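# Load two socketed boards into tray, cap with frame

## Task

Place both of the short circuit boards that carry a black socket inside the flat black tray, then lay the clear frame over the tray so it rests on the tray's rim; afterwards open the grippers and pull the arms away.

## Robot and tools

Robot: two arms, left_arm and right_arm, each a six-joint arm with a two-finger parallel gripper and a wrist camera (cam_left_wrist, cam_right_wrist, both 504x504). Bases in the scene frame: left_arm at (+0.040, +0.349, 0) m, right_arm at (-0.036, -0.231, 0) m, each turned only slightly about z.

Frames: the scene frame has its origin on the table surface midway between the arms, +z up, +x reaching out over the table, and left_arm on the +y side. The names left/right do not mean image sides. Each gripper has its own axes: the fingers extend along its +z and close along its y. The reported end_effector_position is the point between the finger pads, roughly 1 cm short of the fingertips.

execute_actions takes "actions", a list holding zero or one item, plus optional "pictures" (true/false). An empty list just reports the state. An item {"rows": [...], "steps": n} drives the robot for n control steps (1 to 15, default 15; each step is 1/30 s); there may be 1 to 15 rows, one per step, and the final row repeats if rows run out. An item with only {"steps": n} (up to 300) is a wait, counted from the previous result, so thinking time eats into it. A refused call moves nothing.

Row layout: one list of 14 numbers covering both arms, each in [-1, 1]: left dx, dy, dz, rx, ry, rz, opening, then right dx, dy, dz, rx, ry, rz, opening. The first six of each arm are an offset, not a pose: a shift expressed in that gripper's own axes, measured from the gripper pose printed in the most recent result that includes it (before any such result in the scene, or for a second call within one reply, from where the gripper actually is when the action begins). Every row counts from that same reference; rows do not add up. Scale: 1.0 equals 0.6 m of translation or 180 degrees of rotation; rx, ry, rz form one rotation vector. Opening is absolute, not an offset: +1 is fully open (0.094 m), -1 fully shut.

move takes "target" (one 14-number row laid out exactly as above, offsets from the same reference) and optional "speed" in m/s, 0.002 to 0.5, default 0.25 (turning capped at twice that in rad/s). Each gripper travels in a straight line toward its target, both finishing together, over 0.5 to 10 s; a longer path is cut off at 10 s. Rotation takes the shorter direction. Openings are sent at the start. The motion ignores obstacles and the other arm, and the hand may lag, drift, or overshoot the speed near full stretch. Its result adds a "move:" line: done, off_target, moving, held or fault, plus any limits (paced = the pose sent was clipped; held = a safety check blocked some steps, after which motion can suddenly speed up), and each gripper's remaining distance from its target.

wait takes "seconds" (0 to 10) and sends nothing new. zoom_image takes "camera" (cam_left_wrist or cam_right_wrist) and "region" [x0, y0, x1, y1] in image pixels, top-left origin, at most 504 by 504. read_manual returns only licence text. finished_scene takes "scene", the integer number of the scene to close; it is final and reports success.

Controller behaviour: each step the commanded pose is limited to 70 mm and 16 degrees from the measured one, then solved by damped inverse kinematics, favouring position over orientation. After an action ends the arm only continues to its last clipped pose, so far targets need follow-up commands. Arms tend to finish a centimetre or more low. Zero offsets do not hold still; they pull back to the reference pose. To keep an arm in place, send the correction to its desired pose in the first call of a reply and zeros afterwards, raising the aim if it still sags.

Reading results: the state line gives each gripper's position (m) and quat_wxyz in the scene frame; printed positions can be off, more when far out. "Hand target" shows where each gripper is being driven. "pose unreachable" names an arm whose command the clearance check altered; HELD flags steps not sent. grip_measured is the finger opening on the command scale (the last Joint positions value is the opening in metres); readings can be about 1 mm off per gripper. To grip, command roughly 0.03 below grip_measured (less for a gentler hold); pad force tops out near 50 to 62 N, lower on very thin parts. Joint torques are noisy total drive outputs. Joint ranges (rad): waist -2.618 to 3.054, shoulder 0 to 3.142, elbow 0 to 3.142, wrist pitch -1.571 to 1.571, wrist yaw -1.571 to 1.571, wrist roll -2.094 to 2.094.

Heat: holding loads warms motors. MOTOR HOT appears at 75 °C; at 90 °C that arm stops for 10 s; at 100 °C it goes limp and falls. These appear as OVER-TEMPERATURE FAULT lines.

Avoid: pushing or dropping anything off the table, letting the arms collide or press on each other, slamming or pressing hard (faster contact and targets set deeper past contact mean more force), and losing held parts; brief external tugs on held parts or nudges to loose objects can happen.

Each tool is called after "Call:" by a JSON object that holds its "fn" and its "kwargs", one argument or row to a line.

## Session

Call:
{"fn": "execute_actions", "kwargs": {
  "actions": []
}}

Scene clock: 0.00 s of 6000.00 s.
left_arm: end_effector_position=(+0.3438, +0.5668, +0.2660) grip_measured=+1.000 end_effector_quat_wxyz=(+0.184, +0.192, +0.668, +0.695) | right_arm: end_effector_position=(+0.1625, +0.0710, +0.1698) grip_measured=+1.000 end_effector_quat_wxyz=(+0.338, -0.511, +0.688, -0.388)
Joint positions: left_arm=[ 0.256  1.195  0.515  0.726 -0.741  1.623  0.094] | right_arm=[ 1.479  1.883  1.457 -1.29   1.075  0.243  0.094]
Joint velocities: left_arm=[-0.002 -0.002 -0.002  0.007 -0.066 -0.007  0.   ] | right_arm=[-0.007  0.002  0.017 -0.007  0.007  0.022  0.   ]
Joint torques (N m, as the arm reports them, + toward a larger angle): no reading
Hand target (left_arm): +0.343, +0.567, +0.278; +0.199, +0.177, +0.661, +0.701
Hand target (right_arm): +0.164, +0.072, +0.175; +0.348, -0.505, +0.689, -0.387

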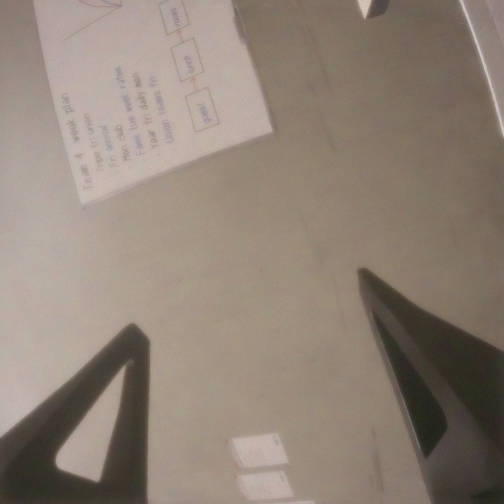

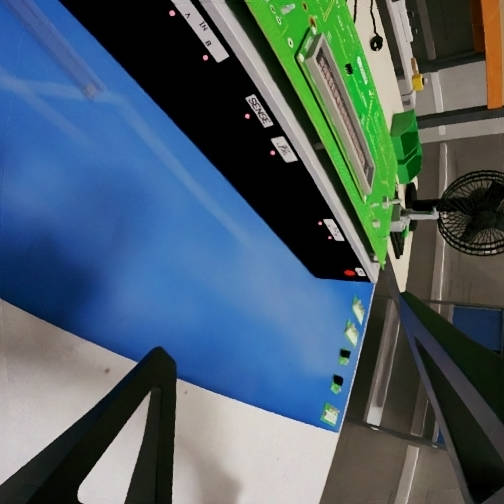

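Call:
{"fn": "move", "kwargs": {
  "target": [-0.022,0.155,-0.44,0.442,0.003,-0.26,1,0.42,-0.334,-0.074,-0.1685,0.103,0.413,1]
}}

Scene clock: 13.03 s of 6000.00 s.
left_arm: end_effector_position=(+0.2219, +0.3349, +0.3393) grip_measured=+1.000 end_effector_quat_wxyz=(+0.325, +0.011, +0.946, -0.004) | right_arm: end_effector_position=(+0.1597, -0.1979, +0.3492) grip_measured=+1.000 end_effector_quat_wxyz=(+0.337, -0.007, +0.941, +0.018)
Joint positions: left_arm=[-0.21   0.982  1.641 -1.574 -0.093 -0.122  0.094] | right_arm=[ 0.34   1.034  1.686 -1.549  0.148  0.228  0.094]
Joint velocities: left_arm=[ 0.007 -0.007 -0.002  0.066 -0.022  0.051  0.   ] | right_arm=[ 0.017  0.002 -0.012  0.007 -0.095 -0.051  0.   ]
Joint torques (N m, as the arm reports them, + toward a larger angle): left_arm=[-0.99 -1.19  7.44  1.41  0.08 -0.09] | right_arm=[-0.56 -1.48  5.61  1.29  0.11 -0.03]
Hand target (left_arm): +0.218, +0.332, +0.349; +0.340, +0.010, +0.940, -0.017
Hand target (right_arm): +0.153, -0.201, +0.355; +0.344, -0.007, +0.939, +0.019
Off the commanded pose (left_arm): 0.012 m, 8 deg.
Off the commanded pose (right_arm): 0.010 m, 10 deg.
joint sent to its limit (left arm) — the command would take joint 4 (wrist pitch) past its lower limit, so that joint was sent only as far as its limit.
joint sent to its limit (right arm) — the command would take joint 4 (wrist pitch) past its lower limit, so that joint was sent only as far as its limit.
After step 90, 6.17 s passed at rest.
move: off_target (left_arm, right_arm)

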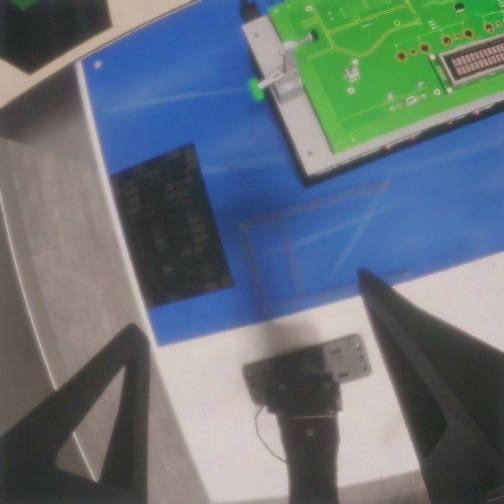

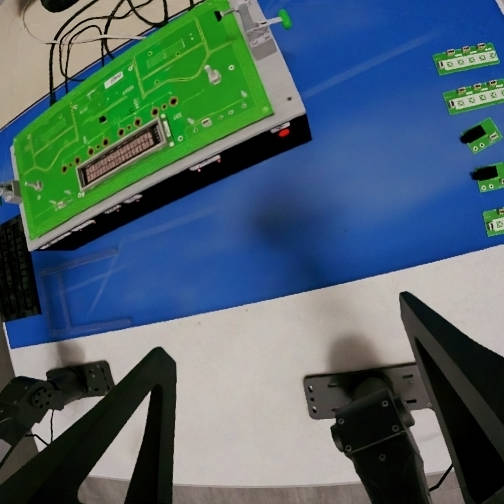

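Call:
{"fn": "zoom_image", "kwargs": {
  "camera": "cam_left_wrist",
  "region": [90,120,430,340]
}}

Call:
{"fn": "zoom_image", "kwargs": {
  "camera": "cam_right_wrist",
  "region": [384,30,504,250]
}}

Region (90, 120, 430, 340) of cam_left_wrist's 504x504 image, scaled by 1.482, with more detail than that image has; it fills the top 326 rows of this view, and the rest is white.

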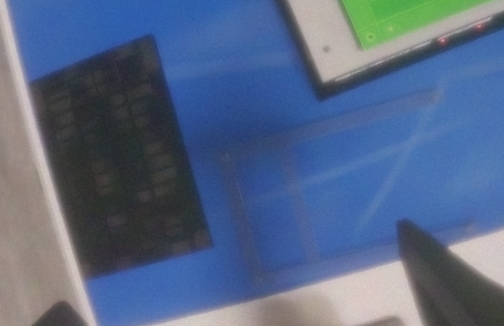

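Region (384, 30, 504, 250) of cam_right_wrist's 504x504 image, scaled by 2.291, with more detail than that image has; it fills the left 275 columns of this view, and the rest is white.

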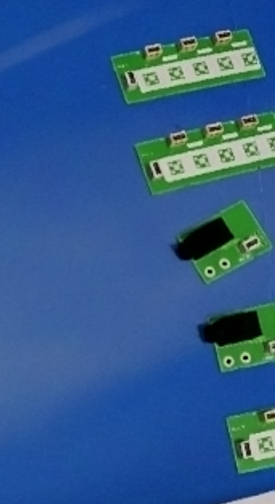

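Call:
{"fn": "move", "kwargs": {
  "target": [0.14,0.2,0.16,0,0,0,1,0.057,-0.467,0.385,0,0.219,0,1]
}}

Call:
{"fn": "move", "kwargs": {
  "target": [0,0,0,0,0,0,1,0,0,0,0,0,0.5,1],
  "speed": 0.4
}}

Scene clock: 31.60 s of 6000.00 s.
left_arm: end_effector_position=(+0.2133, +0.4520, +0.2086) grip_measured=+1.000 end_effector_quat_wxyz=(+0.308, +0.008, +0.951, -0.004) | right_arm: end_effector_position=(+0.2869, -0.4687, +0.1293) grip_measured=+1.000 end_effector_quat_wxyz=(-0.008, -0.014, +1.000, +0.011)
Joint positions: left_arm=[ 0.95   0.935  1.049 -1.314  0.519  0.901  0.094] | right_arm=[-0.595  2.12   2.015 -1.491 -0.008 -0.668  0.094]
Joint velocities: left_arm=[-0.022 -0.007 -0.002  0.081 -0.007  0.022  0.   ] | right_arm=[ 0.002 -0.002 -0.002  0.139 -0.037  0.007  0.   ]
Joint torques (N m, as the arm reports them, + toward a larger angle): left_arm=[ 1.01 -0.59  6.14  1.21  0.57  0.08] | right_arm=[ -0.31 -10.43   6.94   0.16   0.03  -0.02]
Hand target (left_arm): +0.217, +0.453, +0.211; +0.321, +0.011, +0.947, -0.006
Hand target (right_arm): +0.286, -0.471, +0.137; -0.005, -0.014, +1.000, +0.007
Off the commanded pose (left_arm): 0.006 m, 2 deg.
Off the commanded pose (right_arm): 0.012 m, 1 deg.
After step 90, 13.40 s passed at rest.
move: off_target (right_arm)

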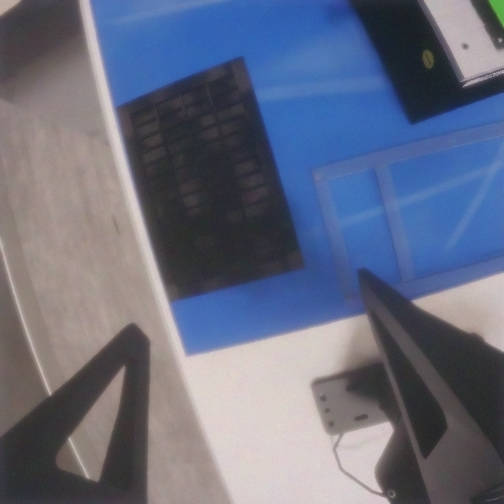

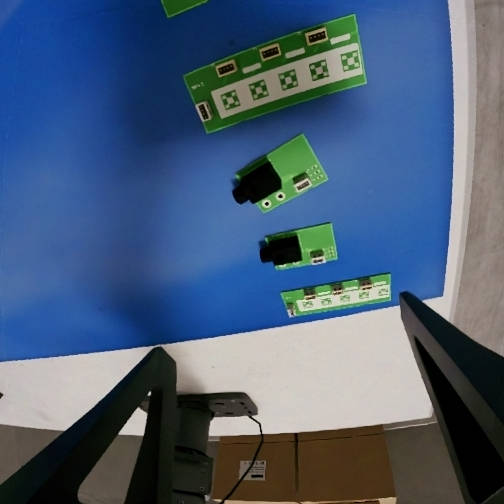

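Scene clock: 34.23 s of 6000.00 s.
left_arm: end_effector_position=(+0.2126, +0.4527, +0.2081) grip_measured=+1.000 end_effector_quat_wxyz=(+0.306, +0.007, +0.952, -0.002) | right_arm: end_effector_position=(+0.2872, -0.4683, +0.1293) grip_measured=+1.000 end_effector_quat_wxyz=(-0.013, +0.694, +0.720, +0.004)
Joint positions: left_arm=[ 0.95   0.935  1.049 -1.314  0.512  0.901  0.094] | right_arm=[-0.595  2.12   2.015 -1.491 -0.011  0.894  0.094]
Joint velocities: left_arm=[-0.027  0.007  0.007 -0.051 -0.022  0.022  0.   ] | right_arm=[ 0.002  0.002  0.007  0.007  0.037 -0.022  0.   ]
Joint torques (N m, as the arm reports them, + toward a larger angle): left_arm=[-0.18 -0.98  6.44  0.95  0.3  -0.01] | right_arm=[  0.01 -10.01   5.34   0.29   0.05   0.12]
Hand target (left_arm): +0.213, +0.452, +0.209; +0.308, +0.008, +0.951, -0.004
Hand target (right_arm): +0.287, -0.469, +0.129; -0.013, +0.697, +0.717, +0.002
Off the commanded pose (left_arm): 0.001 m, 0 deg.
Off the commanded pose (right_arm): 0.000 m, 1 deg.
move: done

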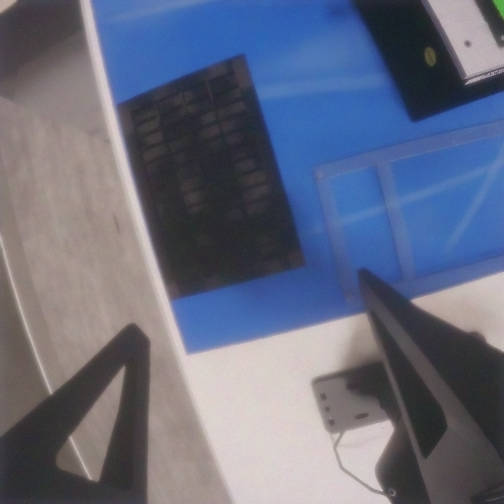

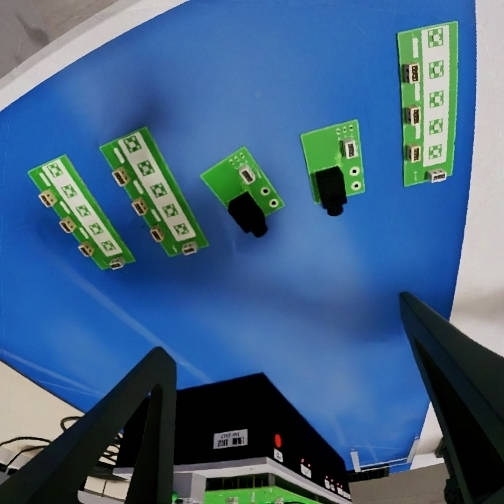

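Call:
{"fn": "move", "kwargs": {
  "target": [0,0,0,0,0,0,1,0,0.015,0.11,0,0,-0.07,0.2]
}}

Call:
{"fn": "zoom_image", "kwargs": {
  "camera": "cam_left_wrist",
  "region": [100,40,380,320]
}}

Scene clock: 38.53 s of 6000.00 s.
left_arm: end_effector_position=(+0.2119, +0.4534, +0.2076) grip_measured=+1.000 end_effector_quat_wxyz=(+0.304, +0.007, +0.953, -0.000) | right_arm: end_effector_position=(+0.2928, -0.4670, +0.0667) grip_measured=+0.202 end_effector_quat_wxyz=(-0.015, +0.616, +0.788, +0.006)
Joint positions: left_arm=[ 0.95   0.935  1.049 -1.314  0.506  0.901  0.094] | right_arm=[-0.585  2.137  1.792 -1.255 -0.012  0.698  0.056]
Joint velocities: left_arm=[-0.007  0.007 -0.012 -0.037  0.022  0.007  0.   ] | right_arm=[-0.012  0.002 -0.002  0.007 -0.081  0.022 -0.   ]
Joint torques (N m, as the arm reports them, + toward a larger angle): left_arm=[-0.05 -0.87  6.41  0.98  0.3   0.01] | right_arm=[ 0.48 -9.89  4.84  0.41  0.02 -0.02]
Hand target (left_arm): +0.213, +0.453, +0.208; +0.306, +0.007, +0.952, -0.002
Hand target (right_arm): +0.295, -0.466, +0.063; -0.013, +0.611, +0.791, +0.005
Off the commanded pose (left_arm): 0.001 m, 0 deg.
Off the commanded pose (right_arm): 0.004 m, 1 deg.
After step 90, 0.20 s passed at rest.
move: done

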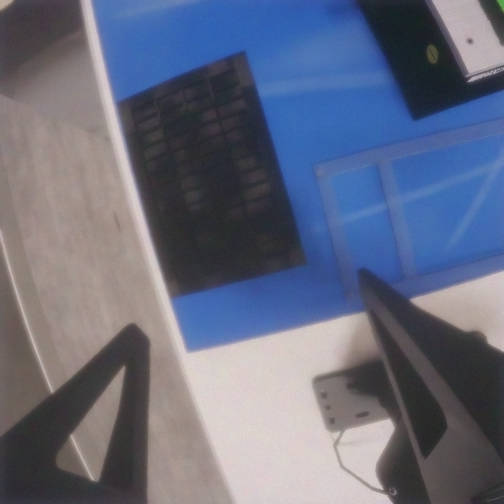

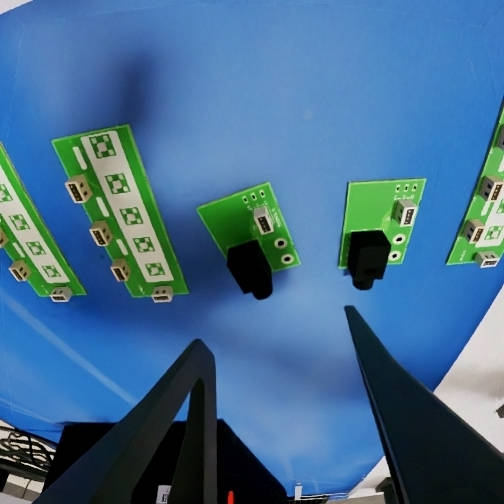

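Region (100, 40, 380, 320) of cam_left_wrist's 504x504 image, scaled by 1.800, with more detail than that image has.

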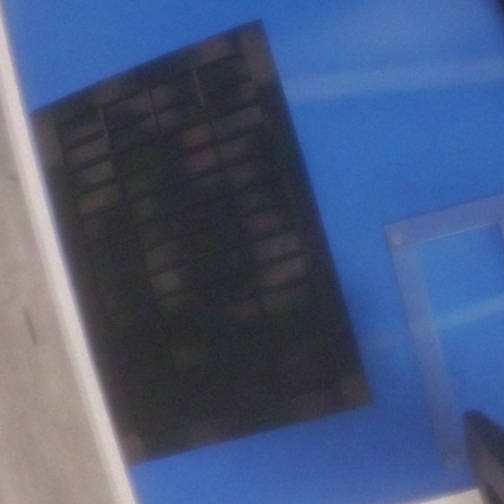

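Call:
{"fn": "move", "kwargs": {
  "target": [0,0,0,0,0,0,1,0,0.012,0.055,0,0,-0.025,-0.2],
  "speed": 0.1
}}

Scene clock: 42.77 s of 6000.00 s.
left_arm: end_effector_position=(+0.2112, +0.4541, +0.2071) grip_measured=+1.000 end_effector_quat_wxyz=(+0.301, +0.006, +0.953, +0.001) | right_arm: end_effector_position=(+0.2966, -0.4656, +0.0378) grip_measured=-0.198 end_effector_quat_wxyz=(-0.016, +0.590, +0.807, +0.006)
Joint positions: left_arm=[ 0.95   0.935  1.049 -1.314  0.5    0.901  0.094] | right_arm=[-0.577  2.167  1.724 -1.159 -0.013  0.64   0.038]
Joint velocities: left_arm=[ 0.012 -0.012  0.017  0.066  0.007 -0.022  0.   ] | right_arm=[-0.007  0.007 -0.007  0.066 -0.081 -0.081  0.   ]
Joint torques (N m, as the arm reports them, + toward a larger angle): left_arm=[-0.02 -0.88  6.53  0.98  0.26 -0.03] | right_arm=[ 0.44 -9.96  4.74  0.41  0.02 -0.05]
Hand target (left_arm): +0.212, +0.453, +0.208; +0.304, +0.007, +0.953, -0.000
Hand target (right_arm): +0.299, -0.464, +0.034; -0.015, +0.585, +0.811, +0.006
Off the commanded pose (left_arm): 0.001 m, 0 deg.
Off the commanded pose (right_arm): 0.005 m, 1 deg.
After step 90, 0.30 s passed at rest.
move: done

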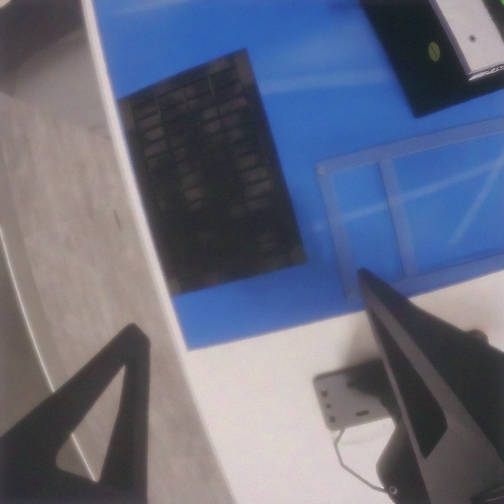

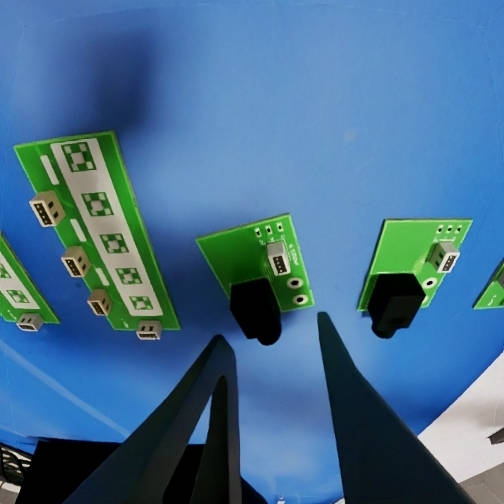

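Call:
{"fn": "move", "kwargs": {
  "target": [0,0,0,0,0,0,1,0,0.014,0.036,0,0,0,-0.3],
  "speed": 0.05
}}

Scene clock: 47.27 s of 6000.00 s.
left_arm: end_effector_position=(+0.2105, +0.4548, +0.2066) grip_measured=+1.000 end_effector_quat_wxyz=(+0.299, +0.005, +0.954, +0.003) | right_arm: end_effector_position=(+0.3018, -0.4636, +0.0207) grip_measured=-0.298 end_effector_quat_wxyz=(-0.017, +0.590, +0.807, +0.007)
Joint positions: left_arm=[ 0.95   0.935  1.049 -1.314  0.494  0.901  0.094] | right_arm=[-0.566  2.198  1.703 -1.111 -0.014  0.651  0.033]
Joint velocities: left_arm=[-0.012 -0.007  0.017  0.022  0.037 -0.037  0.   ] | right_arm=[ 0.012  0.002  0.007  0.022  0.022  0.007 -0.   ]
Joint torques (N m, as the arm reports them, + toward a larger angle): left_arm=[ 0.14 -0.86  6.45  0.92  0.33  0.02] | right_arm=[ 0.53 -9.9   4.61  0.41  0.02  0.07]
Hand target (left_arm): +0.211, +0.454, +0.207; +0.301, +0.006, +0.953, +0.001
Hand target (right_arm): +0.304, -0.462, +0.016; -0.016, +0.590, +0.807, +0.007
Off the commanded pose (left_arm): 0.001 m, 0 deg.
Off the commanded pose (right_arm): 0.005 m, 0 deg.
After step 90, 0.67 s passed at rest.
move: done

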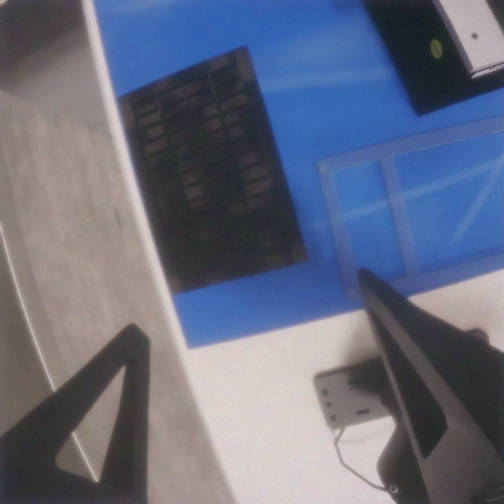

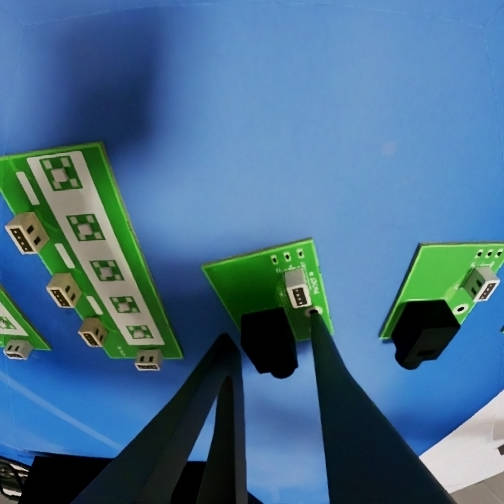

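Call:
{"fn": "move", "kwargs": {
  "target": [0,0,0,0,0,0,1,0.008,0.006,0.013,0,0,0,-0.3],
  "speed": 0.05
}}

Call:
{"fn": "move", "kwargs": {
  "target": [0,0,0,0,0,0,1,0,0,0,0,0,0,-0.68]
}}

Scene clock: 50.50 s of 6000.00 s.
left_arm: end_effector_position=(+0.2098, +0.4554, +0.2062) grip_measured=+1.000 end_effector_quat_wxyz=(+0.297, +0.005, +0.955, +0.005) | right_arm: end_effector_position=(+0.3021, -0.4623, +0.0183) grip_measured=-0.298 end_effector_quat_wxyz=(-0.017, +0.591, +0.806, +0.006)
Joint positions: left_arm=[ 0.95   0.935  1.049 -1.314  0.488  0.901  0.094] | right_arm=[-0.562  2.198  1.694 -1.1   -0.012  0.658  0.033]
Joint velocities: left_arm=[-0.002  0.002  0.007 -0.007  0.007  0.007  0.   ] | right_arm=[-0.002  0.007 -0.017 -0.066 -0.037  0.007  0.   ]
Joint torques (N m, as the arm reports them, + toward a larger angle): left_arm=[ 0.   -0.91  6.26  1.04  0.31 -0.03] | right_arm=[  0.74 -10.42   3.69   0.46   0.01   0.07]
Hand target (left_arm): +0.211, +0.455, +0.207; +0.299, +0.005, +0.954, +0.003
Hand target (right_arm): +0.304, -0.458, +0.013; -0.017, +0.590, +0.807, +0.007
Off the commanded pose (left_arm): 0.001 m, 0 deg.
Off the commanded pose (right_arm): 0.007 m, 0 deg.
move: done

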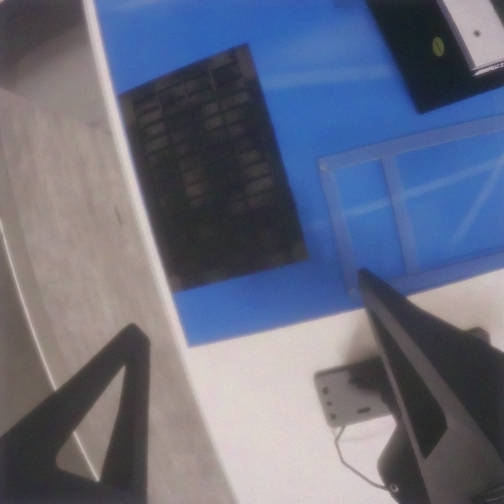

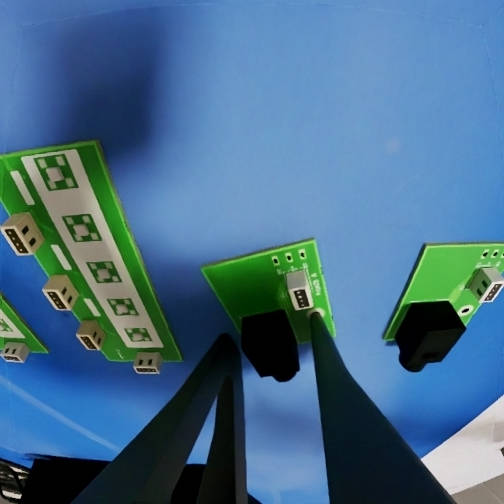

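Scene clock: 51.00 s of 6000.00 s.
left_arm: end_effector_position=(+0.2092, +0.4561, +0.2057) grip_measured=+1.000 end_effector_quat_wxyz=(+0.295, +0.004, +0.955, +0.007) | right_arm: end_effector_position=(+0.3015, -0.4620, +0.0188) grip_measured=-0.669 end_effector_quat_wxyz=(-0.018, +0.591, +0.806, +0.005)
Joint positions: left_arm=[ 0.95   0.935  1.049 -1.314  0.482  0.901  0.094] | right_arm=[-0.562  2.197  1.694 -1.103 -0.011  0.659  0.016]
Joint velocities: left_arm=[-0.007  0.002  0.007 -0.007 -0.066  0.037  0.   ] | right_arm=[ 0.012  0.007  0.007 -0.007  0.051  0.007  0.   ]
Joint torques (N m, as the arm reports them, + toward a larger angle): left_arm=[-0.04 -1.05  6.54  0.98  0.36 -0.02] | right_arm=[  0.04 -10.35   5.24   0.31   0.02   0.02]
Hand target (left_arm): +0.210, +0.455, +0.206; +0.297, +0.005, +0.955, +0.005
Hand target (right_arm): +0.302, -0.462, +0.018; -0.017, +0.591, +0.806, +0.006
Off the commanded pose (left_arm): 0.001 m, 0 deg.
Off the commanded pose (right_arm): 0.001 m, 0 deg.
move: done

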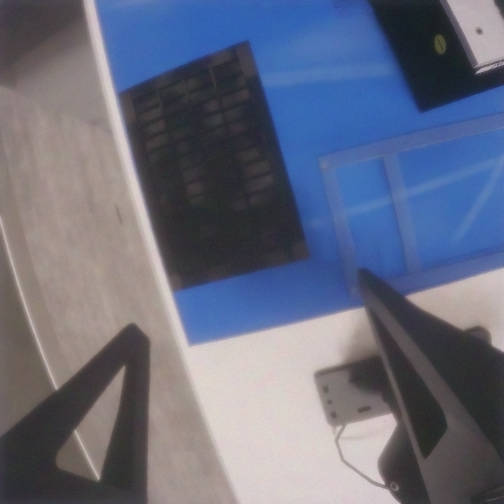

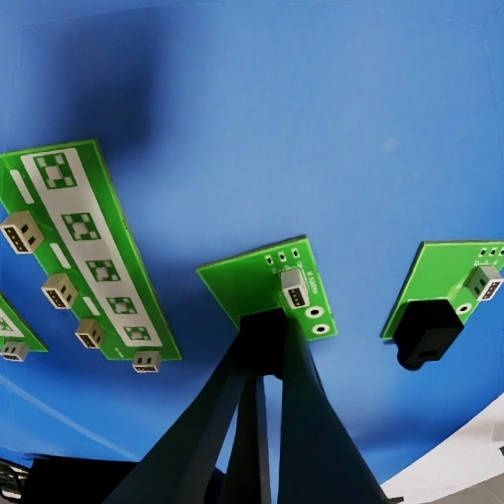

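Call:
{"fn": "move", "kwargs": {
  "target": [0,0,0,0,0,0,1,0,0,-0.16,0,0,0,-0.705],
  "speed": 0.15
}}

Call:
{"fn": "move", "kwargs": {
  "target": [0,0,0,0,0,0,1,0.916,-0.026,0,0,0,-0.403,-0.705]
}}

Scene clock: 55.93 s of 6000.00 s.
left_arm: end_effector_position=(+0.2085, +0.4567, +0.2053) grip_measured=+1.000 end_effector_quat_wxyz=(+0.293, +0.004, +0.956, +0.008) | right_arm: end_effector_position=(+0.3050, -0.4644, +0.1089) grip_measured=-0.680 end_effector_quat_wxyz=(-0.019, +0.591, +0.806, +0.005)
Joint positions: left_arm=[ 0.95   0.935  1.049 -1.314  0.477  0.901  0.094] | right_arm=[-0.562  2.184  2.034 -1.459 -0.011  0.659  0.015]
Joint velocities: left_arm=[-0.022  0.002 -0.017 -0.037 -0.051  0.022  0.   ] | right_arm=[ 0.007  0.002  0.027  0.007 -0.007 -0.007  0.   ]
Joint torques (N m, as the arm reports them, + toward a larger angle): left_arm=[ 0.03 -1.04  6.47  1.01  0.31  0.04] | right_arm=[ -0.23 -10.71   6.74   0.09   0.03  -0.01]
Hand target (left_arm): +0.209, +0.456, +0.206; +0.295, +0.004, +0.955, +0.007
Hand target (right_arm): +0.304, -0.466, +0.115; -0.018, +0.591, +0.806, +0.005
Off the commanded pose (left_arm): 0.001 m, 0 deg.
Off the commanded pose (right_arm): 0.006 m, 0 deg.
After step 90, 0.63 s passed at rest.
move: done

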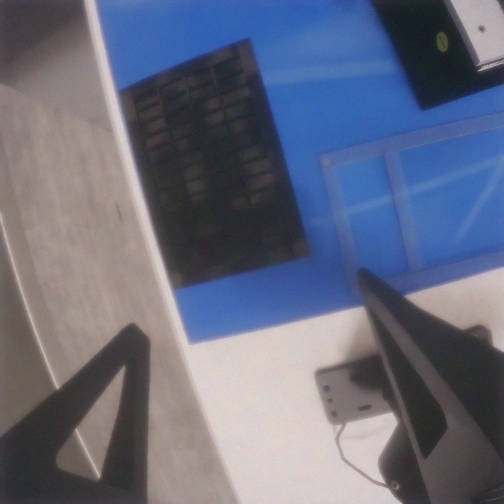

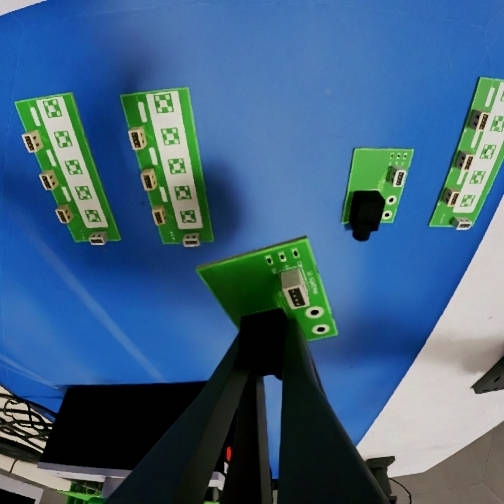

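Scene clock: 58.83 s of 6000.00 s.
left_arm: end_effector_position=(+0.2079, +0.4573, +0.2049) grip_measured=+1.000 end_effector_quat_wxyz=(+0.291, +0.003, +0.957, +0.010) | right_arm: end_effector_position=(+0.1244, +0.0625, +0.1368) grip_measured=-0.678 end_effector_quat_wxyz=(-0.011, -0.004, +0.999, +0.036)
Joint positions: left_arm=[ 0.95   0.935  1.049 -1.314  0.471  0.901  0.094] | right_arm=[ 1.083  1.761  1.548 -1.306 -0.055  1.031  0.015]
Joint velocities: left_arm=[ 0.007  0.007  0.007 -0.022 -0.022 -0.022  0.   ] | right_arm=[ 0.017 -0.007 -0.002 -0.022 -0.037  0.037 -0.   ]
Joint torques (N m, as the arm reports them, + toward a larger angle): left_arm=[-0.07 -1.22  6.58  0.99  0.29 -0.01] | right_arm=[ 0.09 -6.83  7.2   0.23  0.09  0.08]
Hand target (left_arm): +0.209, +0.457, +0.205; +0.293, +0.004, +0.956, +0.008
Hand target (right_arm): +0.125, +0.061, +0.139; -0.010, -0.000, +1.000, +0.028
Off the commanded pose (left_arm): 0.001 m, 0 deg.
Off the commanded pose (right_arm): 0.011 m, 2 deg.
move: off_target (right_arm)

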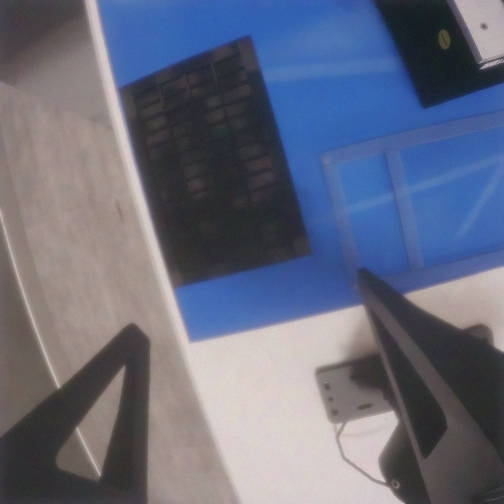

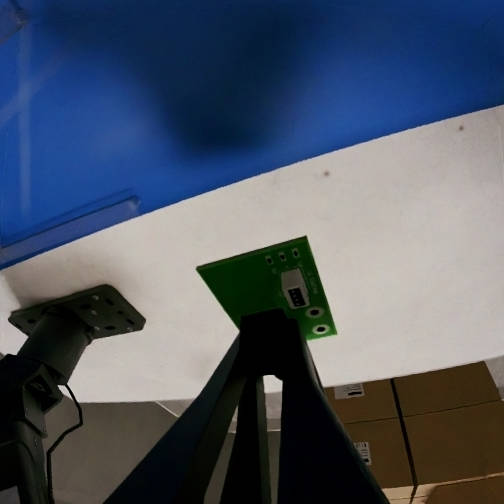

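Call:
{"fn": "move", "kwargs": {
  "target": [0,0,0,0,0,0,1,0.065,-0.01,0.185,0.023,-0.007,0,-0.705],
  "speed": 0.12
}}

Scene clock: 64.10 s of 6000.00 s.
left_arm: end_effector_position=(+0.2072, +0.4580, +0.2044) grip_measured=+1.000 end_effector_quat_wxyz=(+0.288, +0.003, +0.957, +0.012) | right_arm: end_effector_position=(+0.0812, +0.0649, +0.0303) grip_measured=-0.678 end_effector_quat_wxyz=(-0.006, -0.004, +1.000, +0.004)
Joint positions: left_arm=[ 0.95   0.935  1.049 -1.314  0.465  0.901  0.094] | right_arm=[ 1.226  1.817  1.187 -0.937 -0.015  1.173  0.015]
Joint velocities: left_arm=[-0.017 -0.002 -0.007 -0.007  0.051  0.022  0.   ] | right_arm=[ 0.007 -0.012  0.007  0.022  0.037  0.007  0.   ]
Joint torques (N m, as the arm reports them, + toward a larger angle): left_arm=[-0.05 -0.96  6.61  0.97  0.28  0.04] | right_arm=[ 0.5  -6.99  4.55  0.42  0.13  0.08]
Hand target (left_arm): +0.208, +0.457, +0.205; +0.291, +0.003, +0.957, +0.010
Hand target (right_arm): +0.082, +0.065, +0.027; -0.000, -0.004, +1.000, +0.001
Off the commanded pose (left_arm): 0.001 m, 0 deg.
Off the commanded pose (right_arm): 0.004 m, 1 deg.
After step 90, 0.70 s passed at rest.
move: done

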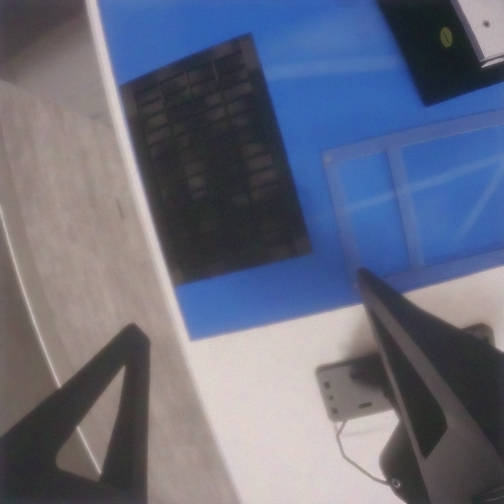

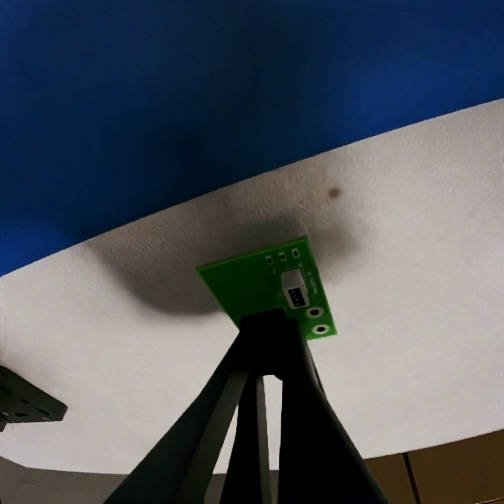

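Call:
{"fn": "move", "kwargs": {
  "target": [0,0,0,0,0,0,1,0,0,0.027,0,0,0,-0.705],
  "speed": 0.03
}}

Call:
{"fn": "move", "kwargs": {
  "target": [0,0,0,0,0,0,1,0,0,0,0,0,0,-0.3]
}}

Call:
{"fn": "move", "kwargs": {
  "target": [0,0,0,0,0,0,1,-0.07,0,-0.14,0,0,0,-0.3]
}}

Call:
{"fn": "move", "kwargs": {
  "target": [-0.015,-0.28,0.13,0.008,0.186,0,1,-0.19,-0.89,0.03,0,0,0.49,-0.2]
}}

Scene clock: 72.87 s of 6000.00 s.
left_arm: end_effector_position=(+0.2066, +0.4586, +0.2040) grip_measured=+1.000 end_effector_quat_wxyz=(+0.286, +0.002, +0.958, +0.013) | right_arm: end_effector_position=(+0.0816, +0.0662, +0.0195) grip_measured=-0.678 end_effector_quat_wxyz=(-0.005, -0.004, +1.000, +0.008)
Joint positions: left_arm=[ 0.95   0.935  1.049 -1.314  0.46   0.901  0.094] | right_arm=[ 1.226  1.832  1.159 -0.887 -0.016  1.173  0.015]
Joint velocities: left_arm=[-0.017 -0.007 -0.002 -0.007  0.007 -0.125  0.   ] | right_arm=[-0.012 -0.002 -0.012 -0.037 -0.022 -0.037 -0.001]
Joint torques (N m, as the arm reports them, + toward a larger angle): left_arm=[ 0.08 -0.91  6.4   0.91  0.26  0.03] | right_arm=[ 0.09 -6.84  4.22  0.47  0.03  0.02]
Hand target (left_arm): +0.207, +0.458, +0.204; +0.289, +0.003, +0.957, +0.012
Hand target (right_arm): +0.081, +0.065, +0.014; -0.006, -0.004, +1.000, +0.004
Off the commanded pose (left_arm): 0.001 m, 0 deg.
Off the commanded pose (right_arm): 0.006 m, 0 deg.
After step 90, 4.90 s passed at rest.
move: done

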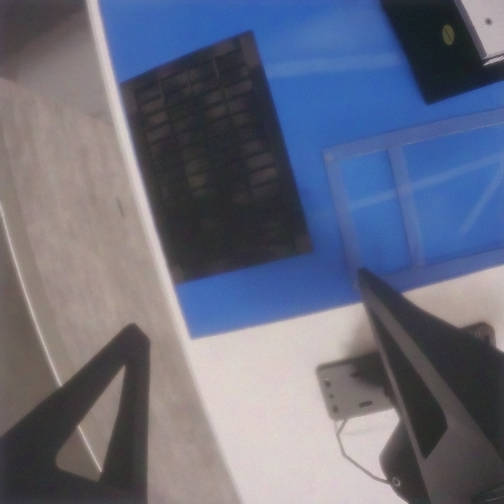

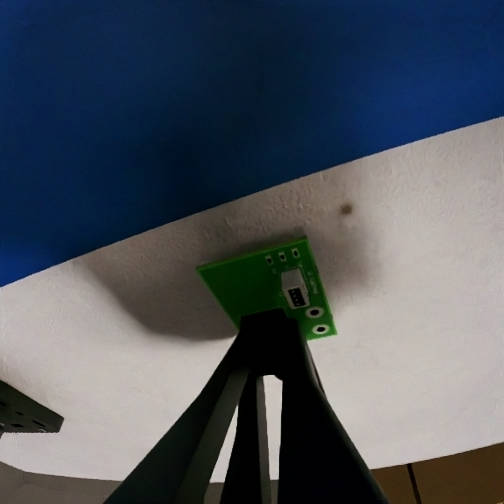

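Scene clock: 73.37 s of 6000.00 s.
left_arm: end_effector_position=(+0.2059, +0.4592, +0.2037) grip_measured=+1.000 end_effector_quat_wxyz=(+0.284, +0.002, +0.959, +0.015) | right_arm: end_effector_position=(+0.0814, +0.0663, +0.0195) grip_measured=-0.302 end_effector_quat_wxyz=(-0.006, -0.004, +1.000, +0.008)
Joint positions: left_arm=[ 0.95   0.935  1.049 -1.314  0.454  0.901  0.094] | right_arm=[ 1.226  1.832  1.159 -0.887 -0.017  1.173  0.033]
Joint velocities: left_arm=[-0.002 -0.002 -0.012  0.022  0.051  0.007  0.   ] | right_arm=[ 0.017 -0.007 -0.007  0.022 -0.022  0.051 -0.   ]
Joint torques (N m, as the arm reports them, + toward a larger angle): left_arm=[-0.17 -0.86  6.47  0.97  0.22  0.  ] | right_arm=[ 0.03 -7.51  5.02  0.36  0.02  0.02]
Hand target (left_arm): +0.207, +0.459, +0.204; +0.286, +0.002, +0.958, +0.013
Hand target (right_arm): +0.082, +0.066, +0.020; -0.005, -0.004, +1.000, +0.008
Off the commanded pose (left_arm): 0.001 m, 0 deg.
Off the commanded pose (right_arm): 0.000 m, 0 deg.
move: done

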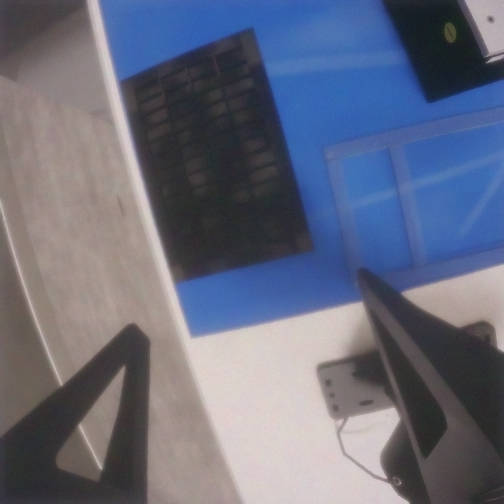

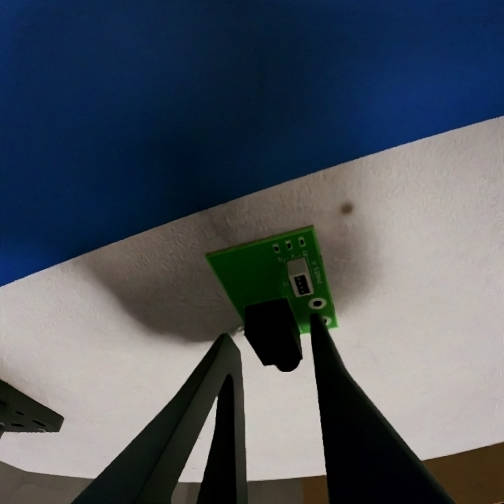

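Scene clock: 74.50 s of 6000.00 s.
left_arm: end_effector_position=(+0.2053, +0.4598, +0.2033) grip_measured=+1.000 end_effector_quat_wxyz=(+0.282, +0.001, +0.959, +0.017) | right_arm: end_effector_position=(+0.1242, +0.0672, +0.0979) grip_measured=-0.302 end_effector_quat_wxyz=(-0.006, -0.003, +1.000, +0.010)
Joint positions: left_arm=[ 0.95   0.935  1.049 -1.314  0.449  0.901  0.094] | right_arm=[ 1.108  1.821  1.469 -1.207 -0.021  1.057  0.033]
Joint velocities: left_arm=[ 0.002 -0.007  0.007  0.037 -0.022  0.022  0.   ] | right_arm=[-0.007  0.007 -0.002 -0.022  0.037  0.022 -0.   ]
Joint torques (N m, as the arm reports them, + toward a larger angle): left_arm=[-0.02 -0.92  6.38  0.97  0.25 -0.02] | right_arm=[-0.14 -8.03  6.59  0.19  0.06 -0.04]
Hand target (left_arm): +0.206, +0.459, +0.204; +0.284, +0.002, +0.959, +0.015
Hand target (right_arm): +0.125, +0.065, +0.103; -0.005, -0.004, +1.000, +0.008
Off the commanded pose (left_arm): 0.001 m, 0 deg.
Off the commanded pose (right_arm): 0.005 m, 0 deg.
move: done

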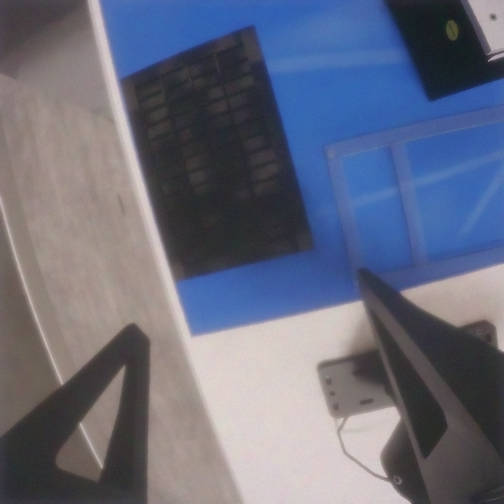

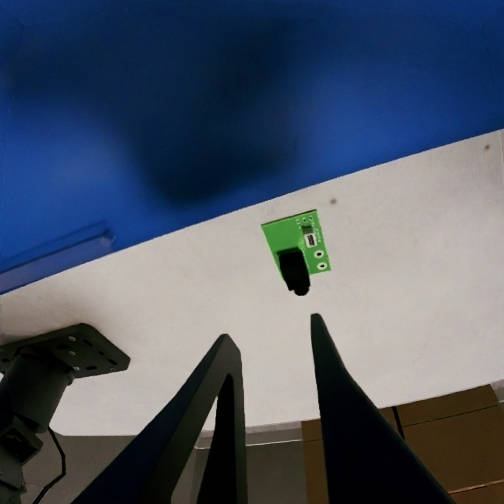

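Scene clock: 78.13 s of 6000.00 s.
left_arm: end_effector_position=(+0.2541, +0.2994, +0.1312) grip_measured=+1.000 end_effector_quat_wxyz=(-0.011, +0.003, +1.000, +0.014) | right_arm: end_effector_position=(+0.2424, -0.4716, +0.0695) grip_measured=-0.202 end_effector_quat_wxyz=(-0.000, +0.691, +0.723, -0.004)
Joint positions: left_arm=[-0.287  1.398  1.161 -1.362 -0.022 -0.247  0.094] | right_arm=[-0.666  1.961  1.542 -1.153  0.008  0.814  0.037]
Joint velocities: left_arm=[-0.012 -0.007 -0.007 -0.022  0.007 -0.051  0.   ] | right_arm=[ 0.002  0.002  0.002 -0.066 -0.037 -0.007 -0.001]
Joint torques (N m, as the arm reports them, + toward a larger angle): left_arm=[-0.7  -4.62  9.21  0.22  0.08 -0.07] | right_arm=[-0.06 -8.18  6.94  0.16  0.12  0.06]
Hand target (left_arm): +0.258, +0.294, +0.138; -0.002, +0.002, +1.000, +0.007
Hand target (right_arm): +0.241, -0.474, +0.071; -0.004, +0.694, +0.720, -0.009
Off the commanded pose (left_arm): 0.008 m, 1 deg.
Off the commanded pose (right_arm): 0.006 m, 2 deg.
move: done

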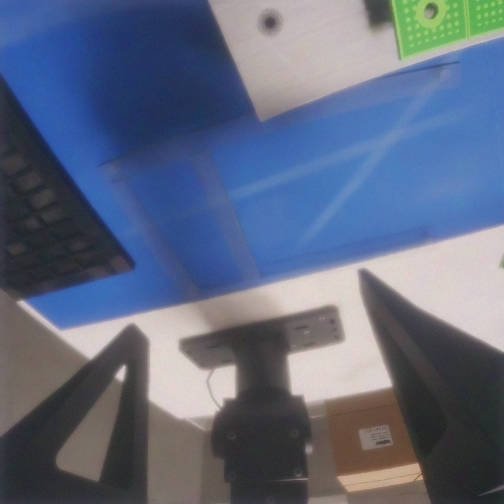

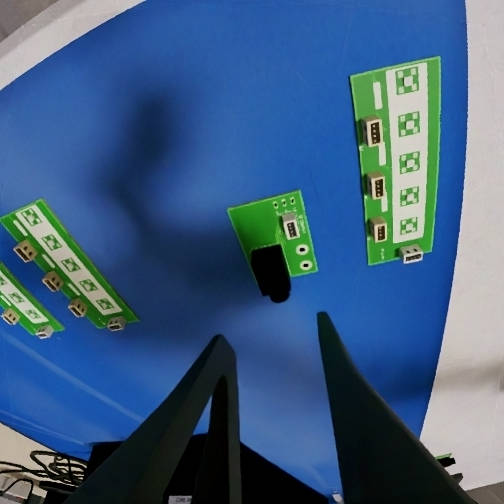

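Call:
{"fn": "move", "kwargs": {
  "target": [0.287,-0.4,0.09,0.009,-0.007,0,-0.2,0.012,-0.008,0.065,0,0,0,-0.3]
}}

Scene clock: 84.03 s of 6000.00 s.
left_arm: end_effector_position=(+0.0767, +0.0701, +0.0690) grip_measured=-0.198 end_effector_quat_wxyz=(-0.009, +0.006, +1.000, +0.015) | right_arm: end_effector_position=(+0.2364, -0.4662, +0.0351) grip_measured=-0.298 end_effector_quat_wxyz=(+0.001, +0.691, +0.723, -0.003)
Joint positions: left_arm=[-1.471  1.669  1.172 -1.106  0.013 -1.423  0.038] | right_arm=[-0.666  1.961  1.401 -1.009  0.007  0.815  0.033]
Joint velocities: left_arm=[-0.017 -0.012 -0.007 -0.022  0.007 -0.037  0.   ] | right_arm=[-0.007 -0.007 -0.007 -0.051 -0.037  0.007  0.   ]
Joint torques (N m, as the arm reports them, + toward a larger angle): left_arm=[-0.6  -7.04  8.86  0.36 -0.14 -0.11] | right_arm=[ 0.44 -8.29  4.38  0.43  0.03  0.06]
Hand target (left_arm): +0.080, +0.059, +0.076; +0.004, +0.002, +1.000, -0.003
Hand target (right_arm): +0.237, -0.464, +0.031; -0.000, +0.691, +0.723, -0.004
Off the commanded pose (left_arm): 0.010 m, 2 deg.
Off the commanded pose (right_arm): 0.005 m, 0 deg.
After step 90, 1.03 s passed at rest.
move: done

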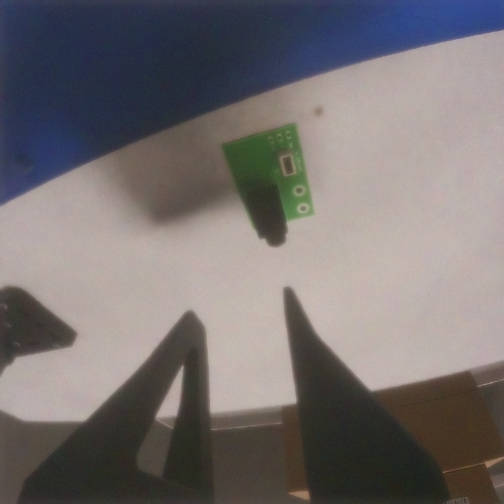

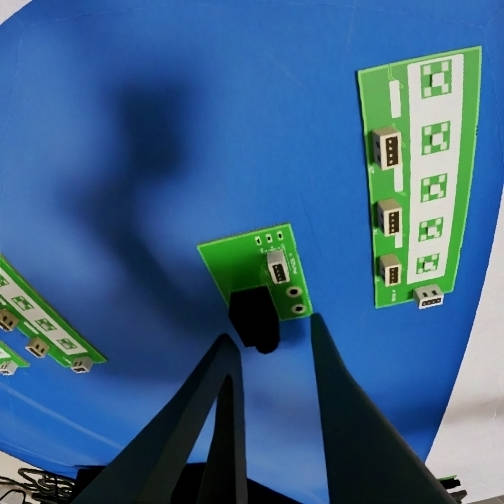

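Call:
{"fn": "move", "kwargs": {
  "target": [-0.02,-0.045,0.04,0.012,-0.006,0,-0.2,0,0.016,0.015,0,0,0,-0.3],
  "speed": 0.06
}}

Call:
{"fn": "move", "kwargs": {
  "target": [0,0,0,0,0,0,-0.2,0,0,0.025,0,0,0,-0.3],
  "speed": 0.04
}}

Scene clock: 87.47 s of 6000.00 s.
left_arm: end_effector_position=(+0.0816, +0.0481, +0.0424) grip_measured=-0.198 end_effector_quat_wxyz=(-0.007, +0.006, +1.000, +0.005) | right_arm: end_effector_position=(+0.2388, -0.4631, +0.0264) grip_measured=-0.298 end_effector_quat_wxyz=(-0.007, +0.692, +0.722, -0.003)
Joint positions: left_arm=[-1.465  1.764  1.172 -0.992  0.013 -1.419  0.038] | right_arm=[-0.656  1.986  1.401 -1.001  0.005  0.827  0.033]
Joint velocities: left_arm=[-0.017  0.017 -0.007 -0.037  0.022 -0.037 -0.   ] | right_arm=[-0.007 -0.007 -0.012 -0.066  0.007 -0.007 -0.   ]
Joint torques (N m, as the arm reports them, + toward a larger angle): left_arm=[ 0.93 -7.67  6.23  0.44 -0.08  0.13] | right_arm=[ 0.61 -8.15  6.23  0.42  0.04  0.06]
Hand target (left_arm): +0.088, +0.044, +0.044; +0.001, +0.006, +1.000, -0.004
Hand target (right_arm): +0.246, -0.466, +0.026; +0.001, +0.691, +0.723, -0.003
Off the commanded pose (left_arm): 0.008 m, 1 deg.
Off the commanded pose (right_arm): 0.008 m, 1 deg.
move: done

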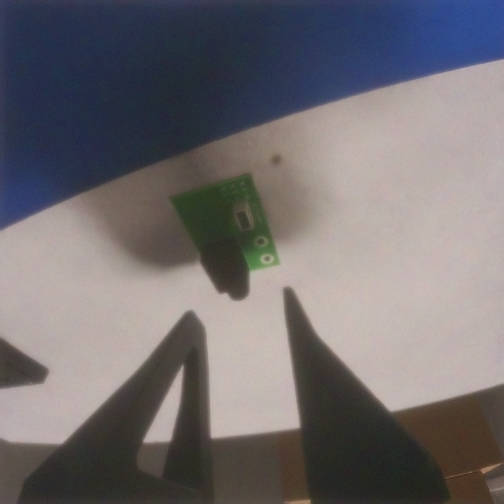

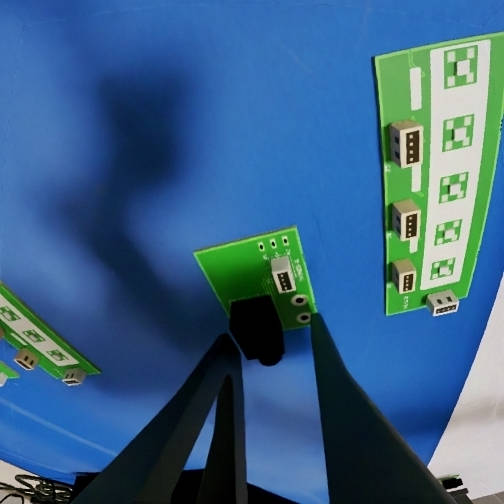

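Scene clock: 88.30 s of 6000.00 s.
left_arm: end_effector_position=(+0.0816, +0.0481, +0.0424) grip_measured=-0.198 end_effector_quat_wxyz=(-0.007, +0.006, +1.000, +0.005) | right_arm: end_effector_position=(+0.2400, -0.4638, +0.0205) grip_measured=-0.298 end_effector_quat_wxyz=(-0.000, +0.692, +0.722, -0.002)
Joint positions: left_arm=[-1.465  1.764  1.172 -0.992  0.013 -1.419  0.038] | right_arm=[-0.656  1.986  1.376 -0.961  0.004  0.827  0.033]
Joint velocities: left_arm=[-0.032 -0.017 -0.012  0.051  0.037 -0.007 -0.   ] | right_arm=[-0.007 -0.017  0.002 -0.007 -0.022 -0.051  0.   ]
Joint torques (N m, as the arm reports them, + toward a larger angle): left_arm=[-0.06 -7.54  5.87  0.33  0.03  0.01] | right_arm=[ 0.03 -7.55  4.3   0.46  0.03  0.02]
Hand target (left_arm): +0.082, +0.048, +0.042; -0.007, +0.006, +1.000, +0.005
Hand target (right_arm): +0.238, -0.463, +0.012; -0.007, +0.692, +0.722, -0.003
Off the commanded pose (left_arm): 0.000 m, 0 deg.
Off the commanded pose (right_arm): 0.009 m, 1 deg.
move: done

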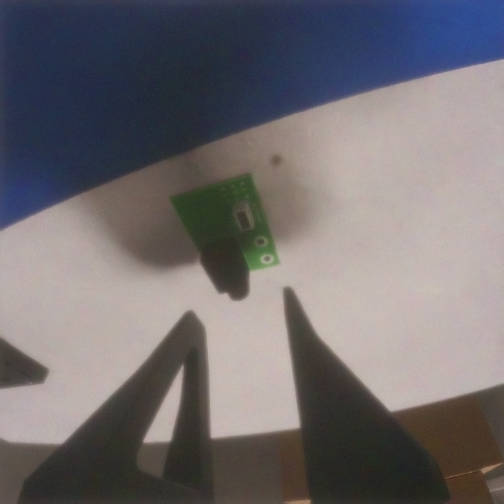

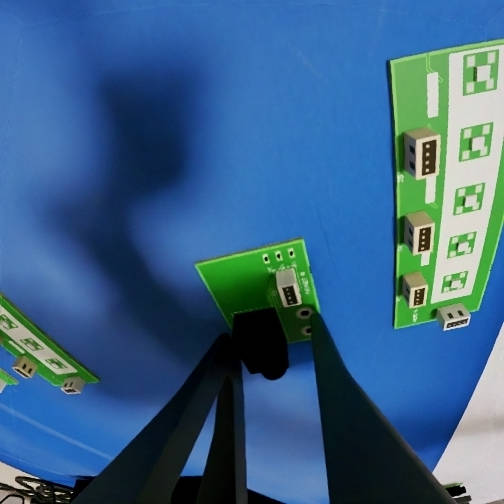

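Call:
{"fn": "move", "kwargs": {
  "target": [0,0.01,0.045,0,0,-0.02,-0.2,0,0.018,0.012,0,0,0,-0.3],
  "speed": 0.05
}}

Scene clock: 92.33 s of 6000.00 s.
left_arm: end_effector_position=(+0.0806, +0.0551, +0.0167) grip_measured=-0.198 end_effector_quat_wxyz=(-0.008, -0.019, +1.000, +0.009) | right_arm: end_effector_position=(+0.2423, -0.4624, +0.0172) grip_measured=-0.298 end_effector_quat_wxyz=(-0.004, +0.694, +0.720, -0.004)
Joint positions: left_arm=[-1.465  1.785  1.086 -0.893  0.013 -1.469  0.038] | right_arm=[-0.647  2.     1.382 -0.961  0.007  0.842  0.033]
Joint velocities: left_arm=[-0.012 -0.007 -0.017  0.081 -0.037 -0.037 -0.   ] | right_arm=[-0.007  0.007  0.012  0.081  0.037 -0.022 -0.001]
Joint torques (N m, as the arm reports them, + toward a larger angle): left_arm=[ 0.13 -7.61  5.01  0.32  0.06 -0.1 ] | right_arm=[ 0.84 -7.3   6.42  0.43  0.    0.05]
Hand target (left_arm): +0.081, +0.054, +0.015; -0.007, -0.026, +1.000, +0.006
Hand target (right_arm): +0.251, -0.463, +0.013; -0.000, +0.692, +0.722, -0.002
Off the commanded pose (left_arm): 0.002 m, 1 deg.
Off the commanded pose (right_arm): 0.009 m, 1 deg.
move: done

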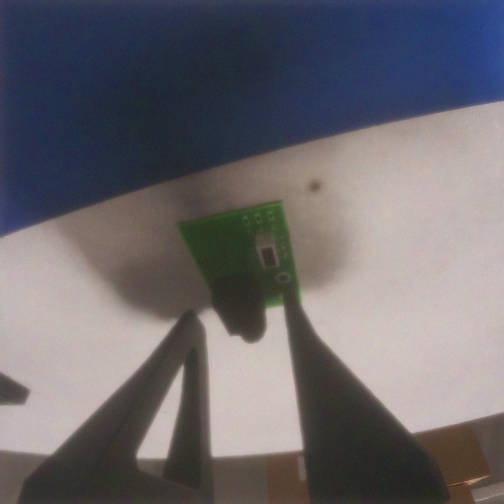

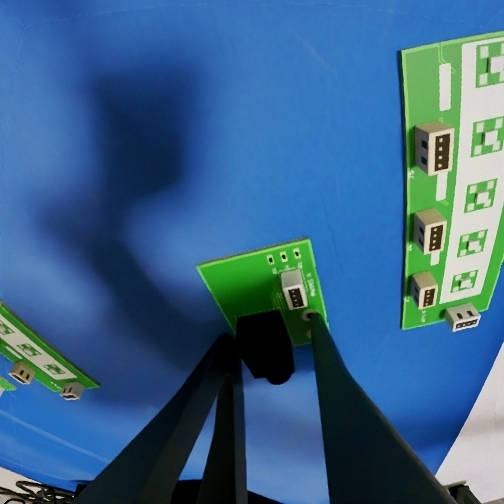

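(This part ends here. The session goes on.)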